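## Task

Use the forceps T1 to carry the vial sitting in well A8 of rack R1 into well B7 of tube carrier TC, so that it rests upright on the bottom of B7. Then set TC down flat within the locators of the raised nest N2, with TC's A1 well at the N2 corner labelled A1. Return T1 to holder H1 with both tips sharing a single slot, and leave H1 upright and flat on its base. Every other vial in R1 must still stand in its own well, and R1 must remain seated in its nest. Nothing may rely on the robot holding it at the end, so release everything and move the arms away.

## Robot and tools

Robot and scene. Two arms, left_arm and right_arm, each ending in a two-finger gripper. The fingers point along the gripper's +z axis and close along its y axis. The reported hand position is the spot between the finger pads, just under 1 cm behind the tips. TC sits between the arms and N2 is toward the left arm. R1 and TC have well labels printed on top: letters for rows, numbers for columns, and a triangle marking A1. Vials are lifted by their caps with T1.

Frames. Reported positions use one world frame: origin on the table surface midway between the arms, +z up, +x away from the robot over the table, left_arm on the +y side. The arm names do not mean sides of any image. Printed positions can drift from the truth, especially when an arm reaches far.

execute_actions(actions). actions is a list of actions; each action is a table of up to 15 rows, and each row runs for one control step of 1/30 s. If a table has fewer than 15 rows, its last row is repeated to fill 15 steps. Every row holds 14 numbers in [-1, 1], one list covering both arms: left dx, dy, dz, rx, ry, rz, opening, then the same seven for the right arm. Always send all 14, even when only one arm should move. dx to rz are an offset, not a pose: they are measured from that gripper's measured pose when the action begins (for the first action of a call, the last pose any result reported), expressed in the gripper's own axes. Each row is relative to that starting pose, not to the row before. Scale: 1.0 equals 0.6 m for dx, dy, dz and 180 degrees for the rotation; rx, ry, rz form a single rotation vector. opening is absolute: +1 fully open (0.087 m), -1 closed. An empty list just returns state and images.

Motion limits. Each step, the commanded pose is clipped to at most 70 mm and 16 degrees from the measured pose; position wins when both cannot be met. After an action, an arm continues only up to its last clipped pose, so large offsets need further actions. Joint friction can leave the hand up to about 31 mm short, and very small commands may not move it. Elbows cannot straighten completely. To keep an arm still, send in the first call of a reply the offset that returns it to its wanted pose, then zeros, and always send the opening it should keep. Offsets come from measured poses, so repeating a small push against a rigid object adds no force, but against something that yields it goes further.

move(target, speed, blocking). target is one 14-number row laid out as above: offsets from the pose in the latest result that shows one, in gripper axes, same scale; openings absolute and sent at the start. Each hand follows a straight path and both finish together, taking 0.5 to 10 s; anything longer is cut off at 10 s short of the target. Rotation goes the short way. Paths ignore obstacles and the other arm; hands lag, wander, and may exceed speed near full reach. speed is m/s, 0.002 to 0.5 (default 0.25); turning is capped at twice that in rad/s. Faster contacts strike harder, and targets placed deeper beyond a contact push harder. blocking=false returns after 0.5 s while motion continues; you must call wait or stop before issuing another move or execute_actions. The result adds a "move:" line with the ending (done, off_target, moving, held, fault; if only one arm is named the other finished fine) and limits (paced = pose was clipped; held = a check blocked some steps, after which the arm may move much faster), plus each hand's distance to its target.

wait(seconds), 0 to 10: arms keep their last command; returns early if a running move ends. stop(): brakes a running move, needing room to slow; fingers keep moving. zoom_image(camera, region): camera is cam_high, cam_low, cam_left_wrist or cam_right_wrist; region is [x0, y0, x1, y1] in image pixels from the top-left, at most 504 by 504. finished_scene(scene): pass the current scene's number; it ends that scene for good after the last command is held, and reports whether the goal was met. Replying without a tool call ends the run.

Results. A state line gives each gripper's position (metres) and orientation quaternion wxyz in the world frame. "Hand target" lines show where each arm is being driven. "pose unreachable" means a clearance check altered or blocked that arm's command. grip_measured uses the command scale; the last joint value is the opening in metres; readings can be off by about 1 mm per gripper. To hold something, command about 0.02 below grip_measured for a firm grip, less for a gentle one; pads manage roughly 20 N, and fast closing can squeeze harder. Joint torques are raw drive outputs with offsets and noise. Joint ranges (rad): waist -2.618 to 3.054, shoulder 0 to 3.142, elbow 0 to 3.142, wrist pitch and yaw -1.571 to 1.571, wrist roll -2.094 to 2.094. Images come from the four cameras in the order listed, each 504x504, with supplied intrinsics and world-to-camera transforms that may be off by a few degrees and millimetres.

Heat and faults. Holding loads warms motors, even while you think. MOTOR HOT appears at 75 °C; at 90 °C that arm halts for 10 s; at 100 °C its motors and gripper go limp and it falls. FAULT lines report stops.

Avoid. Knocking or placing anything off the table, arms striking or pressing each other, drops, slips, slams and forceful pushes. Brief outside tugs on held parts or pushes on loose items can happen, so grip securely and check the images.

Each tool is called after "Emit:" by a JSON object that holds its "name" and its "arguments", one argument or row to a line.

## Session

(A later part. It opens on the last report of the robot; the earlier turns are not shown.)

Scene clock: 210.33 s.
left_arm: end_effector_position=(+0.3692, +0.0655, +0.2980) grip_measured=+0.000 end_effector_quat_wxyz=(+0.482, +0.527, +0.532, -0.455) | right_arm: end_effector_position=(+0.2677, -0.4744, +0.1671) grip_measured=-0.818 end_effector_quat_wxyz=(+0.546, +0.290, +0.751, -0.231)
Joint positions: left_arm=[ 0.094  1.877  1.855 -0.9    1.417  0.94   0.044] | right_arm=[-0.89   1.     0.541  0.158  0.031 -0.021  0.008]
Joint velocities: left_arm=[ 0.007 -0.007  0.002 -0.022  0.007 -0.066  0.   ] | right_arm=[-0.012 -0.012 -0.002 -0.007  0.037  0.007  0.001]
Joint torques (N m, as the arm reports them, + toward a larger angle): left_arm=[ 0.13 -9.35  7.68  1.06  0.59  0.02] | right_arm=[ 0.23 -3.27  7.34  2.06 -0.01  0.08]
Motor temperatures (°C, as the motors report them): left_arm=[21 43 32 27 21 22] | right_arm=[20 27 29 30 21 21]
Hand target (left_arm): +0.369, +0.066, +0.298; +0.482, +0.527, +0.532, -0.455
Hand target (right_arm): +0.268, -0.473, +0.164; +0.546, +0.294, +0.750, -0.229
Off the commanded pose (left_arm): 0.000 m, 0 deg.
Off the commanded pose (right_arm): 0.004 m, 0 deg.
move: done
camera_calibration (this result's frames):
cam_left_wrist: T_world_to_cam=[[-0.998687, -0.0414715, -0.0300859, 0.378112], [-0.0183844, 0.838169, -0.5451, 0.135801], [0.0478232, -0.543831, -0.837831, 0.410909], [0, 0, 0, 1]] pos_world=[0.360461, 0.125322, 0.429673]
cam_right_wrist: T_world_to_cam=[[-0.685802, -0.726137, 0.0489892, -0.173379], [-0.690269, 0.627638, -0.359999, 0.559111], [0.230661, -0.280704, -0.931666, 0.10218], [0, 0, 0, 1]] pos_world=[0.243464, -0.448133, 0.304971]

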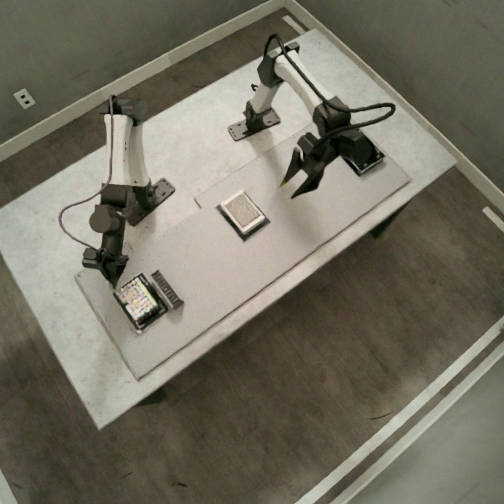

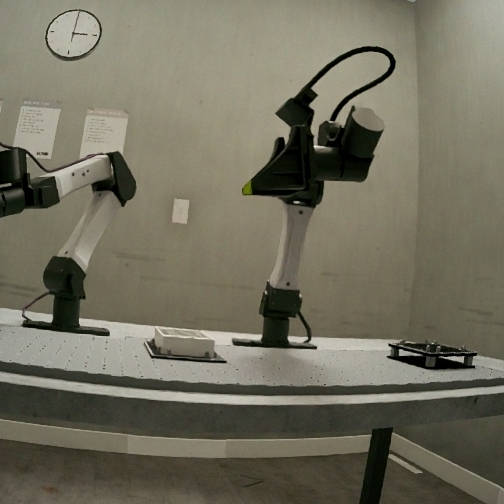

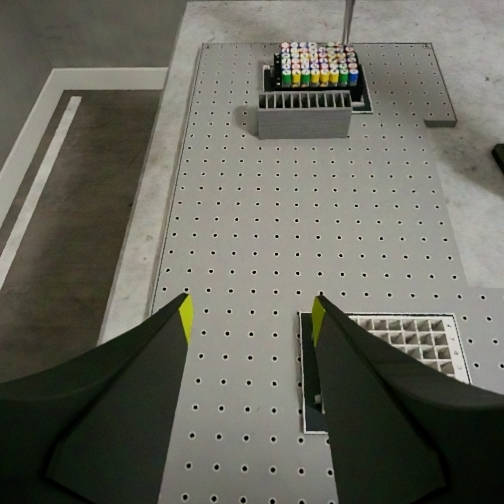

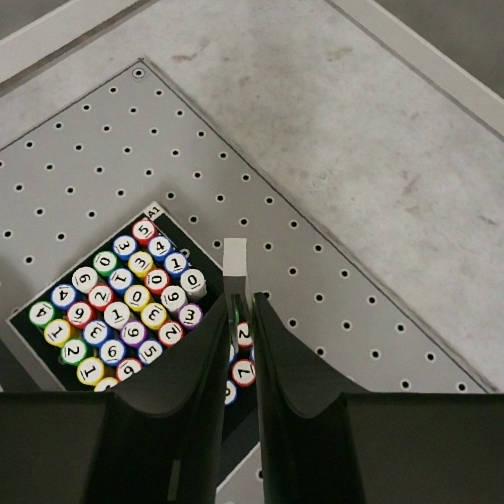

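Too far; go back 9 mm.

Emit:
{"name": "move", "arguments": {
  "target": [0,0,0,0,0,0,0, 0.005,-0.0175,0,0,0,0,-0.818],
  "speed": 0.01
}}

Emit:
{"name": "zoom_image", "arguments": {
  "camera": "cam_right_wrist",
  "region": [180,270,304,394]
}}

Emit:
{"name": "zoom_image", "arguments": {
  "camera": "cam_left_wrist",
  "region": [300,0,400,100]
}}

Scene clock: 212.17 s.
left_arm: end_effector_position=(+0.3692, +0.0655, +0.2980) grip_measured=+0.000 end_effector_quat_wxyz=(+0.482, +0.527, +0.532, -0.455) | right_arm: end_effector_position=(+0.2614, -0.4811, +0.1672) grip_measured=-0.818 end_effector_quat_wxyz=(+0.547, +0.294, +0.750, -0.230)
Joint positions: left_arm=[ 0.094  1.877  1.855 -0.9    1.417  0.94   0.044] | right_arm=[-0.935  1.     0.541  0.158 -0.008 -0.028  0.008]
Joint velocities: left_arm=[-0.012 -0.017  0.002  0.007 -0.037 -0.066 -0.002] | right_arm=[-0.002  0.007  0.012  0.051 -0.007  0.007  0.   ]
Joint torques (N m, as the arm reports them, + toward a larger angle): left_arm=[ 0.06 -9.67  7.78  1.09  0.63  0.06] | right_arm=[-1.2  -3.32  7.42  2.06 -0.18 -0.12]
Motor temperatures (°C, as the motors report them): left_arm=[21 43 32 27 21 22] | right_arm=[20 26 29 30 21 21]
Hand target (left_arm): +0.369, +0.066, +0.298; +0.482, +0.527, +0.532, -0.455
Hand target (right_arm): +0.260, -0.481, +0.165; +0.546, +0.290, +0.751, -0.231
Off the commanded pose (left_arm): 0.000 m, 0 deg.
Off the commanded pose (right_arm): 0.003 m, 0 deg.
move: done
camera_calibration (this result's frames):
cam_left_wrist: T_world_to_cam=[[-0.998687, -0.0414715, -0.0300859, 0.378112], [-0.0183844, 0.838169, -0.5451, 0.135801], [0.0478232, -0.543831, -0.837831, 0.410909], [0, 0, 0, 1]] pos_world=[0.360461, 0.125322, 0.429673]
cam_right_wrist: T_world_to_cam=[[-0.69037, -0.72216, 0.0432899, -0.178464], [-0.684965, 0.633208, -0.360375, 0.560335], [0.232837, -0.278444, -0.931802, 0.102354], [0, 0, 0, 1]] pos_world=[0.236772, -0.455189, 0.305031]

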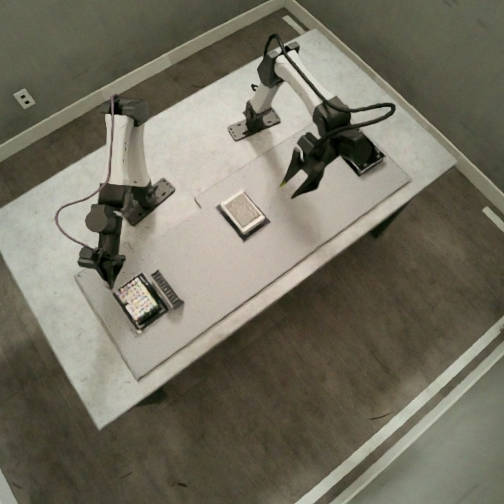

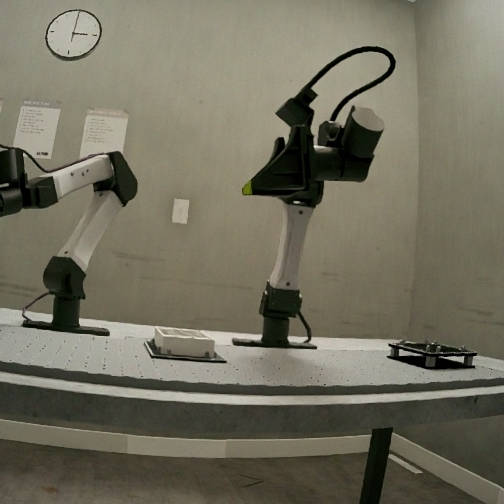

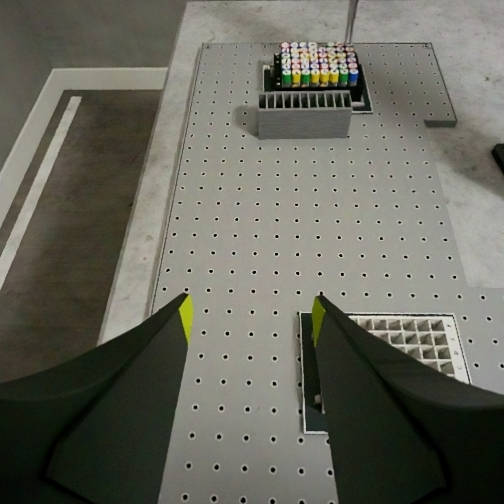

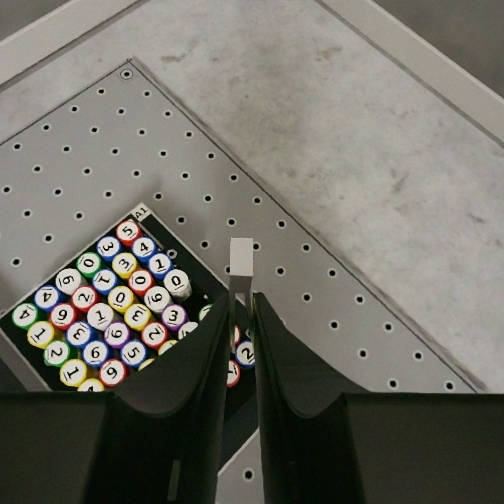

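Region (180, 270, 304, 394) of cam_right_wrist's 504x504 image, scaled by 4.065, with more detail than that image has.

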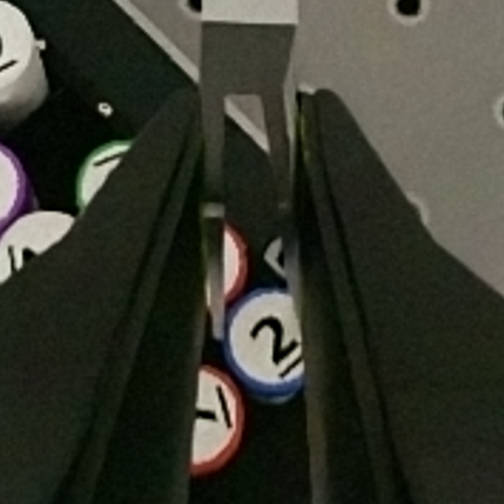

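Region (300, 0, 400, 100) of cam_left_wrist's 504x504 image, scaled by 5.040, with more detail than that image has.

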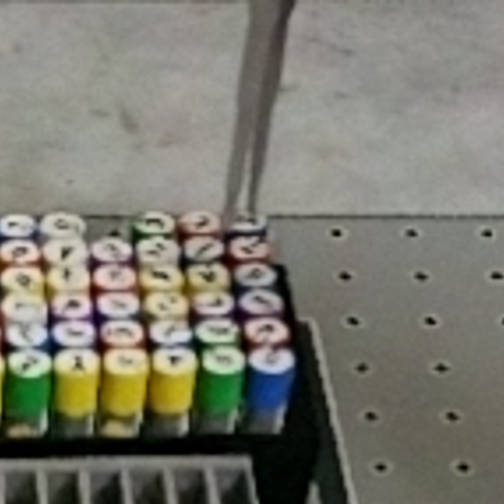

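Descend.

Emit:
{"name": "move", "arguments": {
  "target": [0,0,0,0,0,0,0, 0.04,-0.004,-0.006,0,0.004,0,-0.818],
  "speed": 0.015
}}

Emit:
{"name": "zoom_image", "arguments": {
  "camera": "cam_right_wrist",
  "region": [180,270,304,394]
}}

Emit:
{"name": "zoom_image", "arguments": {
  "camera": "cam_left_wrist",
  "region": [300,0,400,100]
}}

Scene clock: 214.67 s.
left_arm: end_effector_position=(+0.3692, +0.0655, +0.2980) grip_measured=+0.000 end_effector_quat_wxyz=(+0.482, +0.527, +0.532, -0.455) | right_arm: end_effector_position=(+0.2586, -0.4806, +0.1560) grip_measured=-0.818 end_effector_quat_wxyz=(+0.550, +0.294, +0.747, -0.232)
Joint positions: left_arm=[ 0.094  1.877  1.855 -0.9    1.417  0.94   0.044] | right_arm=[-0.942  1.     0.487  0.22  -0.012 -0.029  0.008]
Joint velocities: left_arm=[-0.007 -0.007 -0.017  0.007 -0.081  0.051  0.   ] | right_arm=[ 0.007  0.012 -0.017 -0.037 -0.022 -0.022 -0.   ]
Joint torques (N m, as the arm reports them, + toward a larger angle): left_arm=[ 0.05 -9.47  7.76  1.08  0.63 -0.01] | right_arm=[-1.31 -4.95  5.36  1.94 -0.16 -0.12]
Motor temperatures (°C, as the motors report them): left_arm=[21 43 33 27 21 22] | right_arm=[20 26 29 31 21 21]
Hand target (left_arm): +0.369, +0.066, +0.298; +0.482, +0.527, +0.532, -0.455
Hand target (right_arm): +0.252, -0.476, +0.146; +0.542, +0.295, +0.753, -0.228
Off the commanded pose (left_arm): 0.000 m, 0 deg.
Off the commanded pose (right_arm): 0.013 m, 1 deg.
move: off_target (right_arm)
camera_calibration (this result's frames):
cam_left_wrist: T_world_to_cam=[[-0.998687, -0.0414715, -0.0300859, 0.378112], [-0.0183844, 0.838169, -0.5451, 0.135801], [0.0478232, -0.543831, -0.837831, 0.410909], [0, 0, 0, 1]] pos_world=[0.360461, 0.125322, 0.429673]
cam_right_wrist: T_world_to_cam=[[-0.692433, -0.720174, 0.0434312, -0.178101], [-0.681207, 0.632762, -0.368198, 0.554123], [0.237685, -0.284538, -0.928733, 0.0880765], [0, 0, 0, 1]] pos_world=[0.233215, -0.453831, 0.293562]

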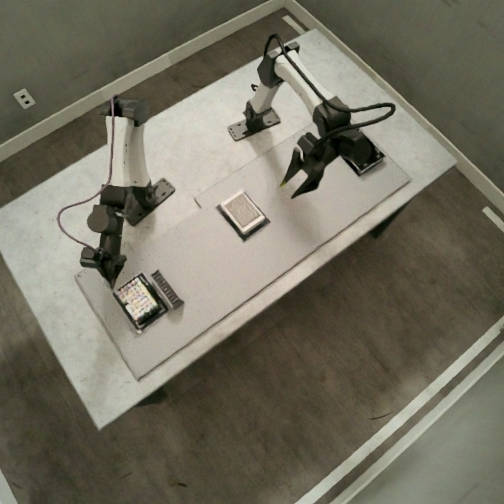

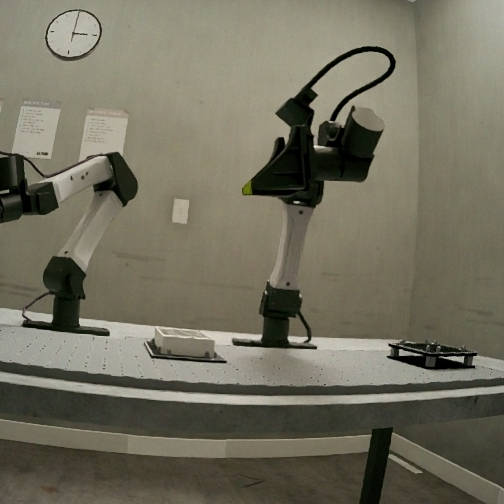

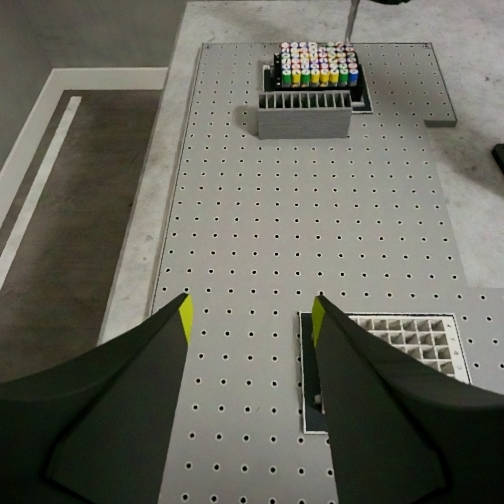

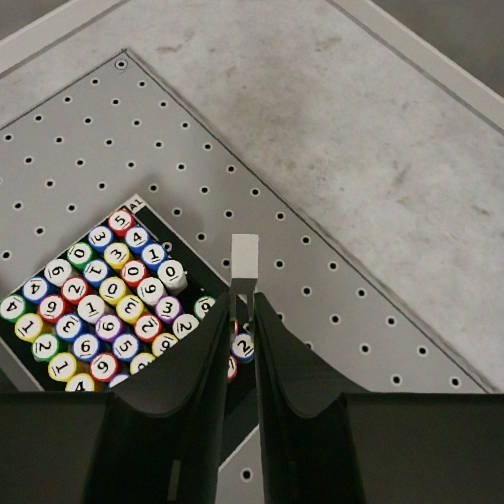

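Region (180, 270, 304, 394) of cam_right_wrist's 504x504 image, scaled by 4.065, with more detail than that image has.

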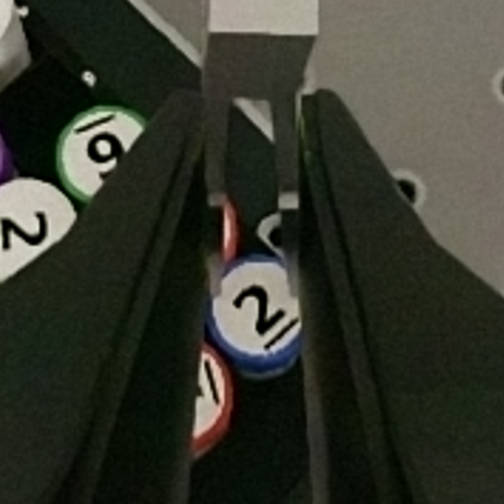

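Region (300, 0, 400, 100) of cam_left_wrist's 504x504 image, scaled by 5.040, with more detail than that image has.

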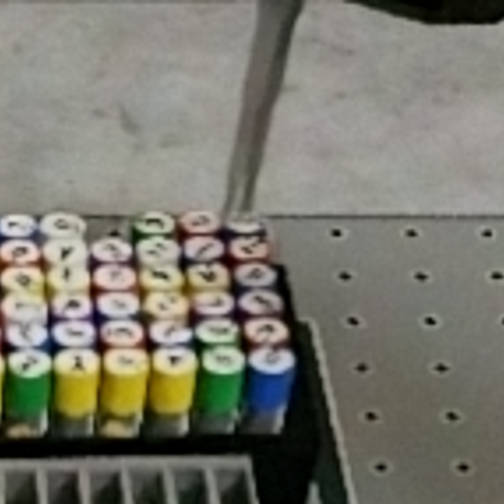

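Emit:
{"name": "move", "arguments": {
  "target": [0,0,0,0,0,0,0, -0.0,0,0,0,0,0,-0.79]
}}

Emit:
{"name": "zoom_image", "arguments": {
  "camera": "cam_right_wrist",
  "region": [180,270,304,394]
}}

Emit:
{"name": "zoom_image", "arguments": {
  "camera": "cam_left_wrist",
  "region": [300,0,400,100]
}}

Scene clock: 219.17 s.
left_arm: end_effector_position=(+0.3692, +0.0655, +0.2980) grip_measured=+0.000 end_effector_quat_wxyz=(+0.482, +0.527, +0.532, -0.455) | right_arm: end_effector_position=(+0.2586, -0.4806, +0.1560) grip_measured=-0.790 end_effector_quat_wxyz=(+0.550, +0.294, +0.747, -0.232)
Joint positions: left_arm=[ 0.094  1.877  1.855 -0.9    1.417  0.94   0.044] | right_arm=[-0.942  1.     0.487  0.22  -0.012 -0.029  0.009]
Joint velocities: left_arm=[ 0.002  0.002 -0.007  0.022 -0.081  0.007  0.   ] | right_arm=[ 0.007 -0.002 -0.007  0.037  0.022  0.022 -0.   ]
Joint torques (N m, as the arm reports them, + toward a larger angle): left_arm=[ 0.03 -9.4   7.76  1.08  0.62  0.04] | right_arm=[-0.57 -3.07  8.29  1.97 -0.08 -0.04]
Motor temperatures (°C, as the motors report them): left_arm=[21 43 33 27 21 22] | right_arm=[20 26 29 31 21 21]
Hand target (left_arm): +0.369, +0.066, +0.298; +0.482, +0.527, +0.532, -0.455
Hand target (right_arm): +0.259, -0.481, +0.156; +0.549, +0.294, +0.747, -0.232
Off the commanded pose (left_arm): 0.000 m, 0 deg.
Off the commanded pose (right_arm): 0.000 m, 0 deg.
move: done
camera_calibration (this result's frames):
cam_left_wrist: T_world_to_cam=[[-0.998687, -0.0414715, -0.0300859, 0.378112], [-0.0183844, 0.838169, -0.5451, 0.135801], [0.0478232, -0.543831, -0.837831, 0.410909], [0, 0, 0, 1]] pos_world=[0.360461, 0.125322, 0.429673]
cam_right_wrist: T_world_to_cam=[[-0.692433, -0.720174, 0.0434312, -0.178101], [-0.681207, 0.632762, -0.368198, 0.554123], [0.237685, -0.284538, -0.928733, 0.0880765], [0, 0, 0, 1]] pos_world=[0.233215, -0.453831, 0.293562]

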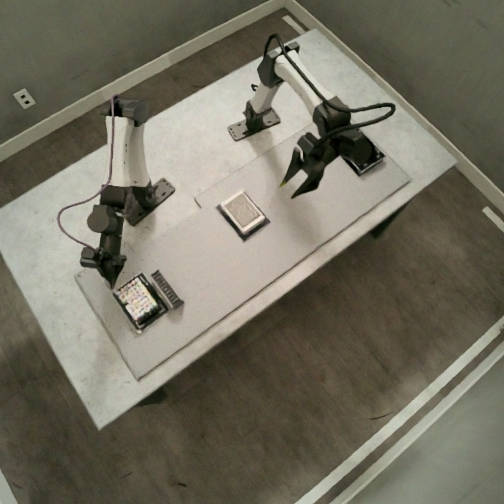

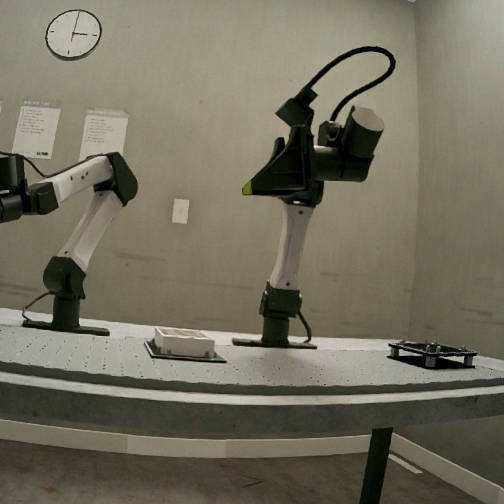

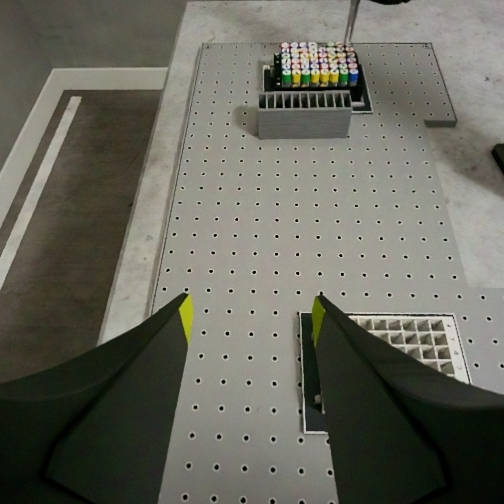

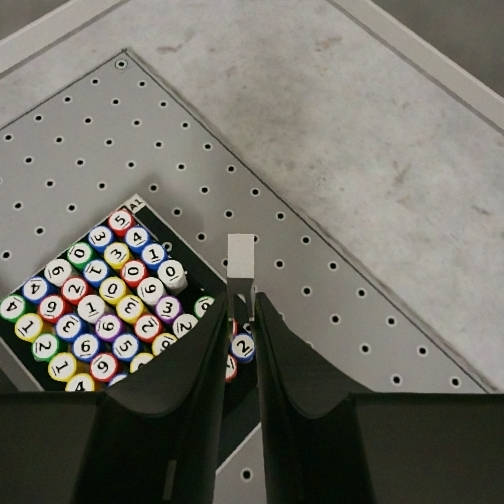

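Region (180, 270, 304, 394) of cam_right_wrist's 504x504 image, scaled by 4.065, with more detail than that image has.

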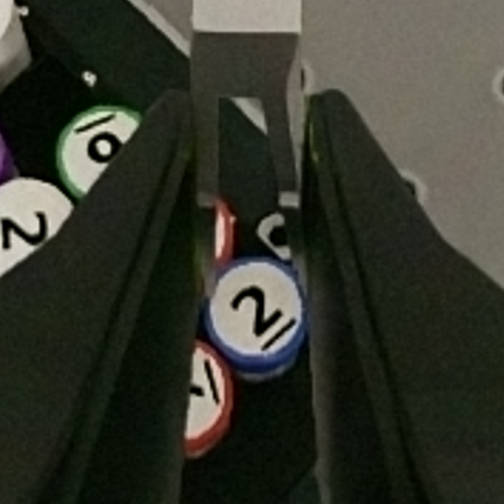

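Region (300, 0, 400, 100) of cam_left_wrist's 504x504 image, scaled by 5.040, with more detail than that image has.

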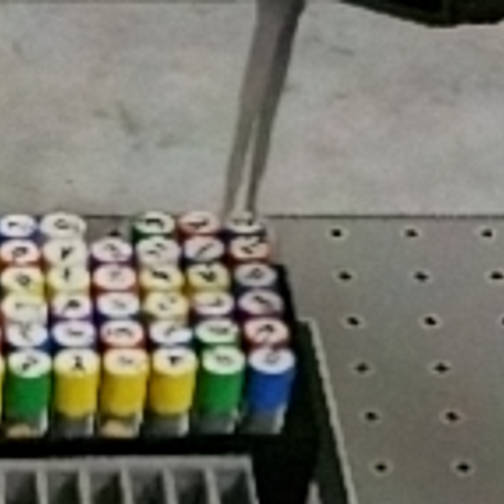

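Emit:
{"name": "move", "arguments": {
  "target": [0,0,0,0,0,0,0, 0.035,0,-0.012,0,0.008,0,-0.79],
  "speed": 0.015
}}

Emit:
{"name": "zoom_image", "arguments": {
  "camera": "cam_right_wrist",
  "region": [180,270,304,394]
}}

Emit:
{"name": "zoom_image", "arguments": {
  "camera": "cam_left_wrist",
  "region": [300,0,400,100]
}}

Scene clock: 221.43 s.
left_arm: end_effector_position=(+0.3692, +0.0655, +0.2980) grip_measured=+0.000 end_effector_quat_wxyz=(+0.482, +0.527, +0.532, -0.455) | right_arm: end_effector_position=(+0.2544, -0.4764, +0.1475) grip_measured=-0.790 end_effector_quat_wxyz=(+0.546, +0.295, +0.749, -0.231)
Joint positions: left_arm=[ 0.094  1.877  1.855 -0.9    1.417  0.94   0.044] | right_arm=[-0.942  0.982  0.453  0.228 -0.012 -0.029  0.009]
Joint velocities: left_arm=[-0.007 -0.017  0.002 -0.051 -0.066 -0.022 -0.001] | right_arm=[-0.002  0.007 -0.007  0.022  0.051  0.037 -0.   ]
Joint torques (N m, as the arm reports them, + toward a larger angle): left_arm=[ 0.14 -9.42  7.76  1.06  0.61  0.06] | right_arm=[-0.69 -4.31  5.63  1.99 -0.1  -0.05]
Motor temperatures (°C, as the motors report them): left_arm=[21 43 33 27 21 22] | right_arm=[20 26 29 31 21 21]
Hand target (left_arm): +0.369, +0.066, +0.298; +0.482, +0.527, +0.532, -0.455
Hand target (right_arm): +0.249, -0.472, +0.138; +0.540, +0.297, +0.754, -0.228
Off the commanded pose (left_arm): 0.000 m, 0 deg.
Off the commanded pose (right_arm): 0.012 m, 1 deg.
move: off_target (right_arm)
camera_calibration (this result's frames):
cam_left_wrist: T_world_to_cam=[[-0.998687, -0.0414715, -0.0300859, 0.378112], [-0.0183844, 0.838169, -0.5451, 0.135801], [0.0478232, -0.543831, -0.837831, 0.410909], [0, 0, 0, 1]] pos_world=[0.360461, 0.125322, 0.429673]
cam_right_wrist: T_world_to_cam=[[-0.692165, -0.720443, 0.0432449, -0.177774], [-0.683462, 0.635024, -0.360032, 0.545897], [0.231921, -0.278758, -0.931937, 0.0870376], [0, 0, 0, 1]] pos_world=[0.229865, -0.450472, 0.285342]

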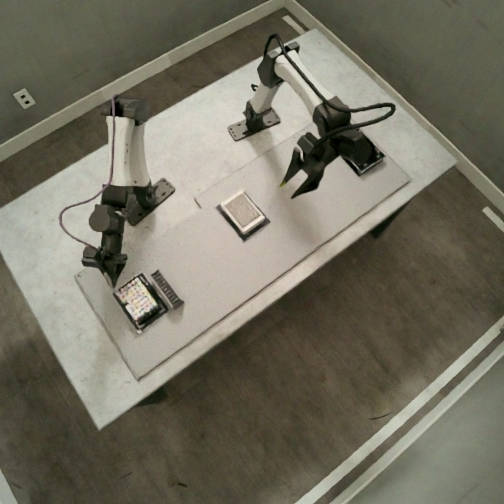

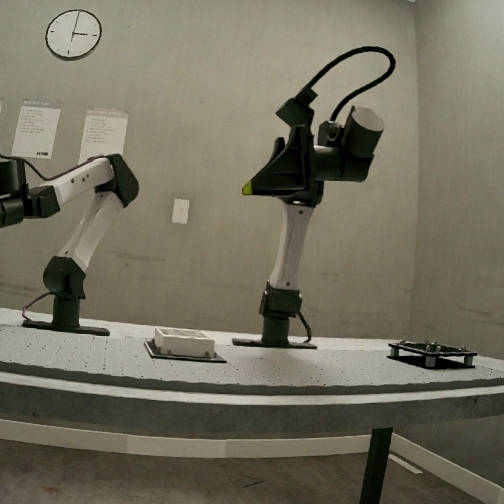

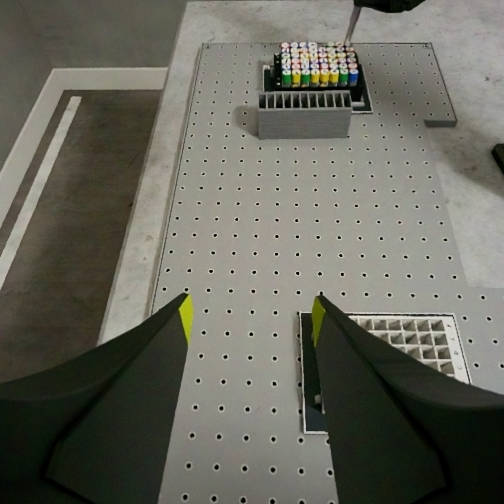

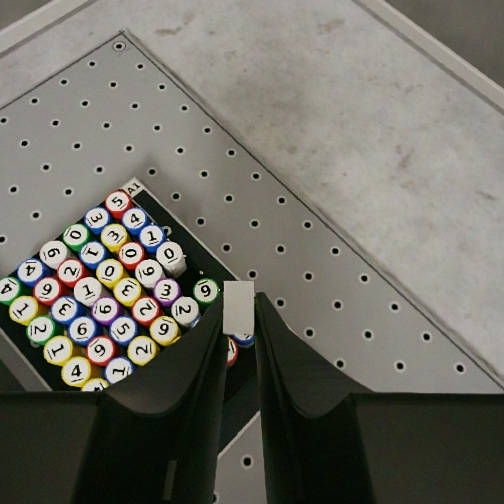

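Region (180, 270, 304, 394) of cam_right_wrist's 504x504 image, scaled by 4.065, with more detail than that image has.

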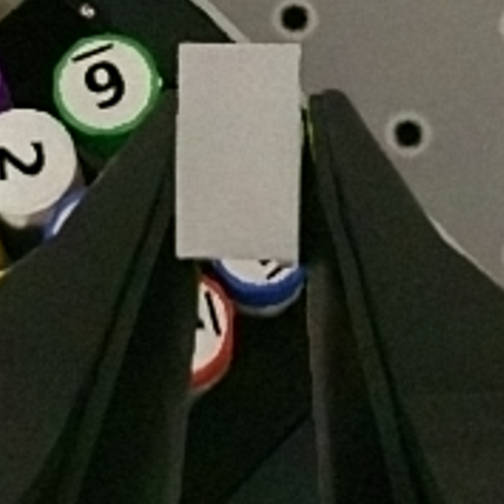

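Region (300, 0, 400, 100) of cam_left_wrist's 504x504 image, scaled by 5.040, with more detail than that image has.

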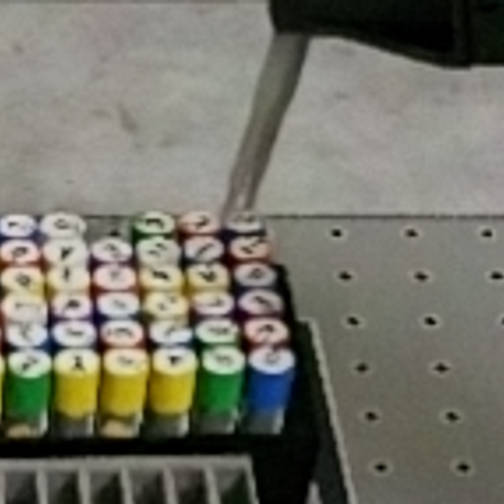

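Emit:
{"name": "move", "arguments": {
  "target": [0,0,0,0,0,0,0, -0.07,0,-0.024,0,0,0,-0.81],
  "speed": 0.02
}}

Emit:
{"name": "move", "arguments": {
  "target": [0,0,0,0,0,0,0, -0.01,0,0.015,0,0.06,0,-0.80],
  "speed": 0.02
}}

Emit:
{"name": "zoom_image", "arguments": {
  "camera": "cam_right_wrist",
  "region": [180,240,304,364]
}}

Emit:
{"name": "zoom_image", "arguments": {
  "camera": "cam_left_wrist",
  "region": [300,0,400,100]
}}

Scene clock: 225.30 s.
left_arm: end_effector_position=(+0.3692, +0.0655, +0.2980) grip_measured=+0.000 end_effector_quat_wxyz=(+0.482, +0.527, +0.532, -0.455) | right_arm: end_effector_position=(+0.2548, -0.4768, +0.1823) grip_measured=-0.810 end_effector_quat_wxyz=(+0.542, +0.296, +0.752, -0.229)
Joint positions: left_arm=[ 0.094  1.877  1.855 -0.9    1.417  0.94   0.044] | right_arm=[-0.942  0.951  0.593  0.046 -0.012 -0.029  0.008]
Joint velocities: left_arm=[-0.002 -0.007 -0.007  0.007 -0.051 -0.007 -0.002] | right_arm=[-0.002 -0.027 -0.012 -0.081  0.037  0.095 -0.001]
Joint torques (N m, as the arm reports them, + toward a larger angle): left_arm=[ 0.04 -9.46  7.8   1.09  0.62 -0.01] | right_arm=[-0.1  -4.64  9.94  1.79 -0.08 -0.05]
Motor temperatures (°C, as the motors report them): left_arm=[21 43 33 27 21 22] | right_arm=[20 26 29 31 21 21]
Hand target (left_arm): +0.369, +0.066, +0.298; +0.482, +0.527, +0.532, -0.455
Hand target (right_arm): +0.254, -0.475, +0.192; +0.547, +0.295, +0.749, -0.231
Off the commanded pose (left_arm): 0.000 m, 0 deg.
Off the commanded pose (right_arm): 0.010 m, 1 deg.
move: done
camera_calibration (this result's frames):
cam_left_wrist: T_world_to_cam=[[-0.998687, -0.0414715, -0.0300859, 0.378112], [-0.0183844, 0.838169, -0.5451, 0.135801], [0.0478232, -0.543831, -0.837831, 0.410909], [0, 0, 0, 1]] pos_world=[0.360461, 0.125322, 0.429673]
cam_right_wrist: T_world_to_cam=[[-0.691816, -0.720792, 0.0429969, -0.179502], [-0.686329, 0.637899, -0.34934, 0.559113], [0.224374, -0.271189, -0.936009, 0.12554], [0, 0, 0, 1]] pos_world=[0.231385, -0.451996, 0.320545]

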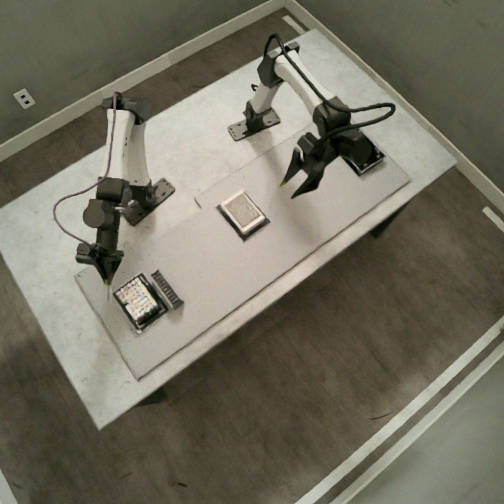

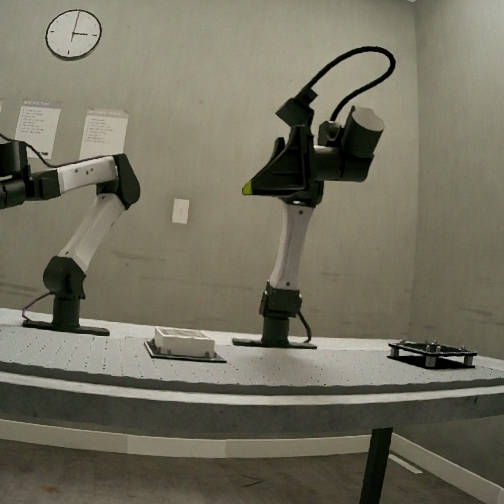

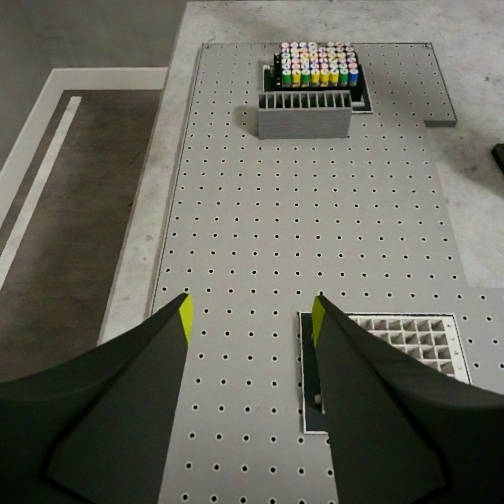

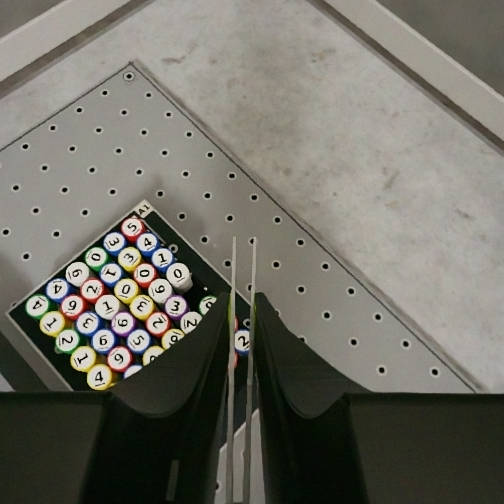

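Scene clock: 230.23 s.
left_arm: end_effector_position=(+0.3692, +0.0655, +0.2980) grip_measured=+0.000 end_effector_quat_wxyz=(+0.482, +0.527, +0.532, -0.455) | right_arm: end_effector_position=(+0.2614, -0.4834, +0.1878) grip_measured=-0.800 end_effector_quat_wxyz=(+0.480, +0.313, +0.794, -0.202)
Joint positions: left_arm=[ 0.094  1.877  1.855 -0.9    1.417  0.94   0.044] | right_arm=[-0.942  1.082  0.812 -0.204 -0.012 -0.029  0.009]
Joint velocities: left_arm=[-0.007  0.012 -0.002 -0.066 -0.007 -0.051  0.001] | right_arm=[-0.027 -0.002 -0.002 -0.066 -0.081 -0.022 -0.   ]
Joint torques (N m, as the arm reports them, + toward a larger angle): left_arm=[ 0.14 -9.45  7.74  1.06  0.61  0.  ] | right_arm=[-0.26 -2.13  9.92  1.68 -0.02 -0.03]
Motor temperatures (°C, as the motors report them): left_arm=[21 44 33 27 21 22] | right_arm=[20 26 29 31 21 21]
Hand target (left_arm): +0.369, +0.066, +0.298; +0.482, +0.527, +0.532, -0.455
Hand target (right_arm): +0.262, -0.484, +0.185; +0.470, +0.316, +0.800, -0.199
Off the commanded pose (left_arm): 0.000 m, 0 deg.
Off the commanded pose (right_arm): 0.003 m, 2 deg.
move: done
camera_calibration (this result's frames):
cam_left_wrist: T_world_to_cam=[[-0.998687, -0.0414715, -0.0300859, 0.378112], [-0.0183844, 0.838169, -0.5451, 0.135801], [0.0478232, -0.543831, -0.837831, 0.410909], [0, 0, 0, 1]] pos_world=[0.360461, 0.125322, 0.429673]
cam_right_wrist: T_world_to_cam=[[-0.687118, -0.725504, 0.0388947, -0.182681], [-0.717475, 0.669135, -0.19362, 0.563806], [0.114446, -0.160946, -0.980305, 0.217803], [0, 0, 0, 1]] pos_world=[0.254067, -0.474743, 0.329782]

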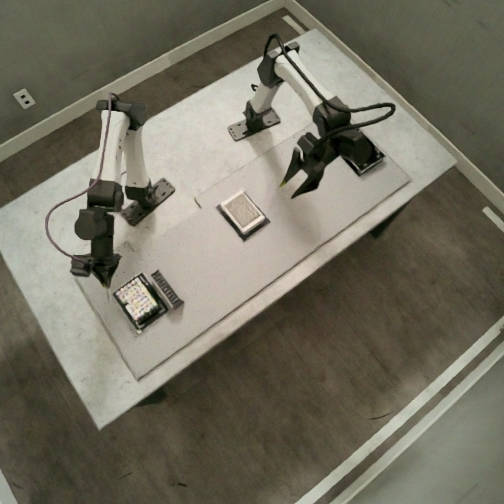

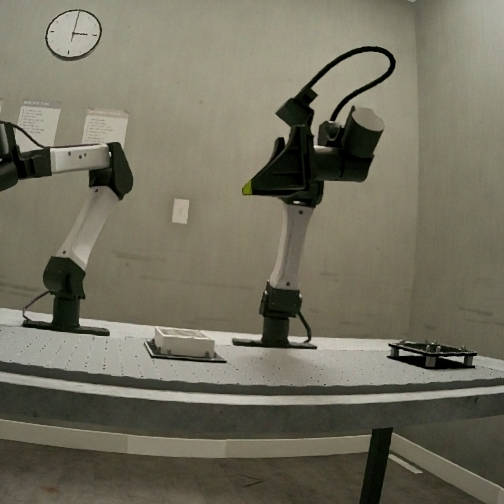

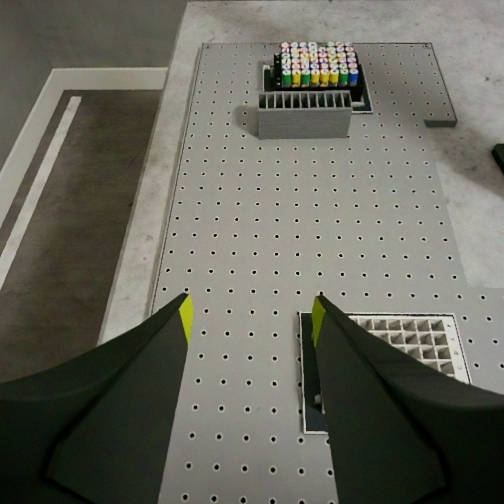

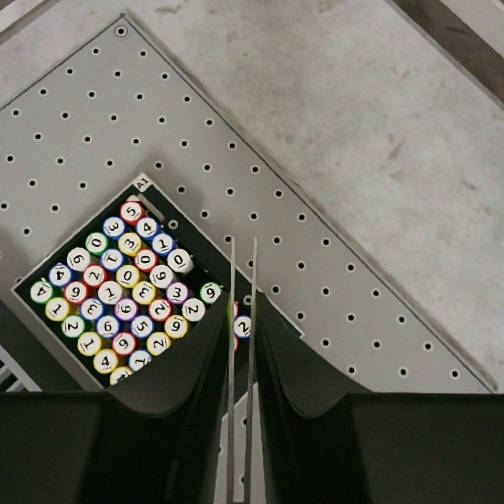

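Region (180, 240, 304, 364) of cam_right_wrist's 504x504 image, scaled by 4.065, with more detail than that image has.

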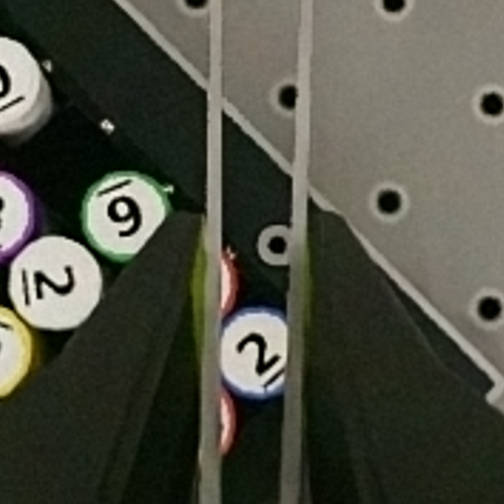

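Region (300, 0, 400, 100) of cam_left_wrist's 504x504 image, scaled by 5.040, with more detail than that image has.

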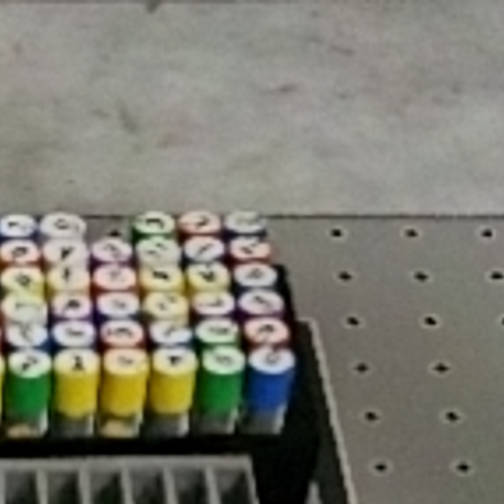

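Emit:
{"name": "move", "arguments": {
  "target": [0,0,0,0,0,0,0, 0,0,0,0,0.25,0,-0.80],
  "speed": 0.1
}}

Emit:
{"name": "zoom_image", "arguments": {
  "camera": "cam_left_wrist",
  "region": [300,0,400,100]
}}

Scene clock: 235.43 s.
left_arm: end_effector_position=(+0.3692, +0.0655, +0.2980) grip_measured=+0.000 end_effector_quat_wxyz=(+0.482, +0.527, +0.532, -0.455) | right_arm: end_effector_position=(+0.2608, -0.4846, +0.1896) grip_measured=-0.800 end_effector_quat_wxyz=(+0.155, +0.365, +0.916, -0.065)
Joint positions: left_arm=[ 0.094  1.877  1.855 -0.9    1.417  0.94   0.044] | right_arm=[-0.942  1.741  1.762 -1.255 -0.004 -0.027  0.009]
Joint velocities: left_arm=[ 0.002 -0.017  0.012 -0.007  0.022 -0.022  0.   ] | right_arm=[ 0.002 -0.022 -0.002 -0.037  0.022 -0.007  0.001]
Joint torques (N m, as the arm reports them, + toward a larger angle): left_arm=[ 0.05 -9.41  7.67  1.08  0.62  0.01] | right_arm=[ 0.06 -7.85  8.88  0.88  0.05  0.02]
Motor temperatures (°C, as the motors report them): left_arm=[21 44 33 27 21 22] | right_arm=[20 26 30 30 21 21]
Hand target (left_arm): +0.369, +0.066, +0.298; +0.482, +0.527, +0.532, -0.455
Hand target (right_arm): +0.262, -0.484, +0.187; +0.142, +0.368, +0.917, -0.063
Off the commanded pose (left_arm): 0.000 m, 0 deg.
Off the commanded pose (right_arm): 0.002 m, 2 deg.
move: done
camera_calibration (this result's frames):
cam_left_wrist: T_world_to_cam=[[-0.998687, -0.0414715, -0.0300859, 0.378112], [-0.0183844, 0.838169, -0.5451, 0.135801], [0.0478232, -0.543831, -0.837831, 0.410909], [0, 0, 0, 1]] pos_world=[0.360461, 0.125322, 0.429673]
cam_right_wrist: T_world_to_cam=[[-0.67671, -0.736084, 0.0155962, -0.187526], [-0.616469, 0.57807, 0.534604, 0.355954], [-0.40253, 0.352158, -0.844959, 0.577227], [0, 0, 0, 1]] pos_world=[0.324885, -0.547077, 0.300363]

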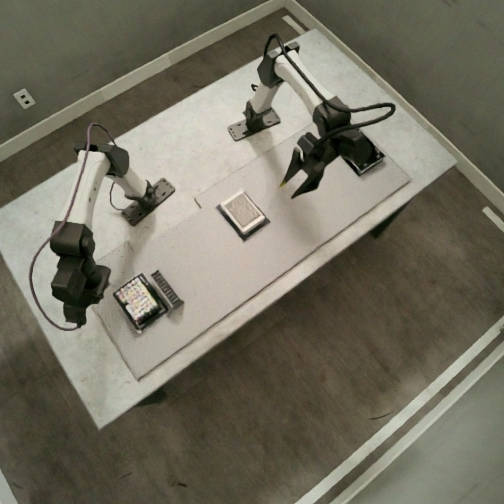

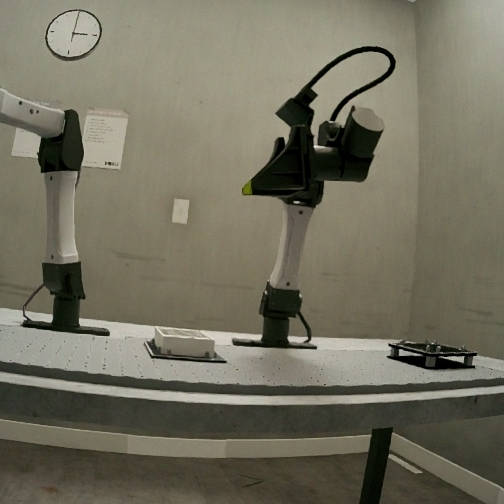

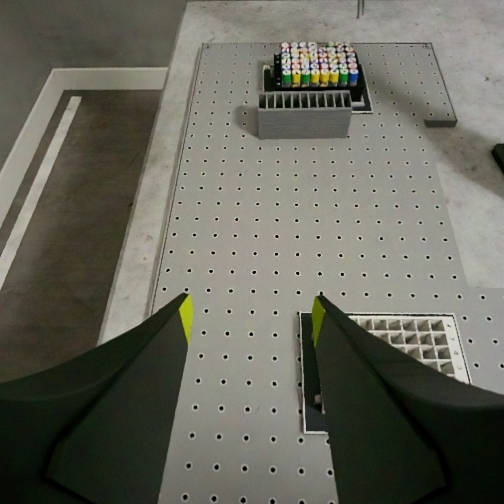

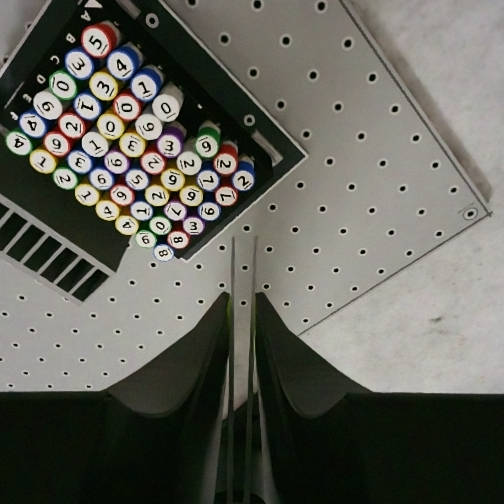

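Region (300, 0, 400, 100) of cam_left_wrist's 504x504 image, scaled by 5.040, with more detail than that image has.

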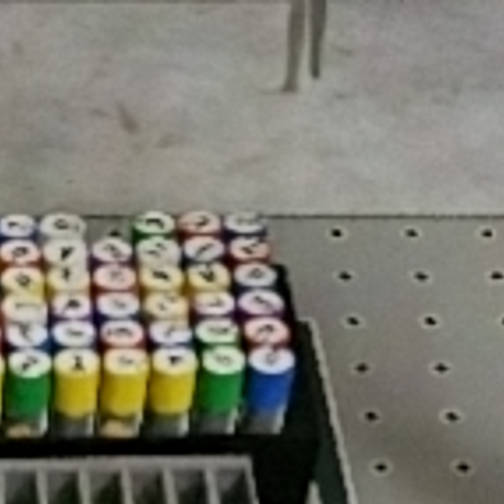

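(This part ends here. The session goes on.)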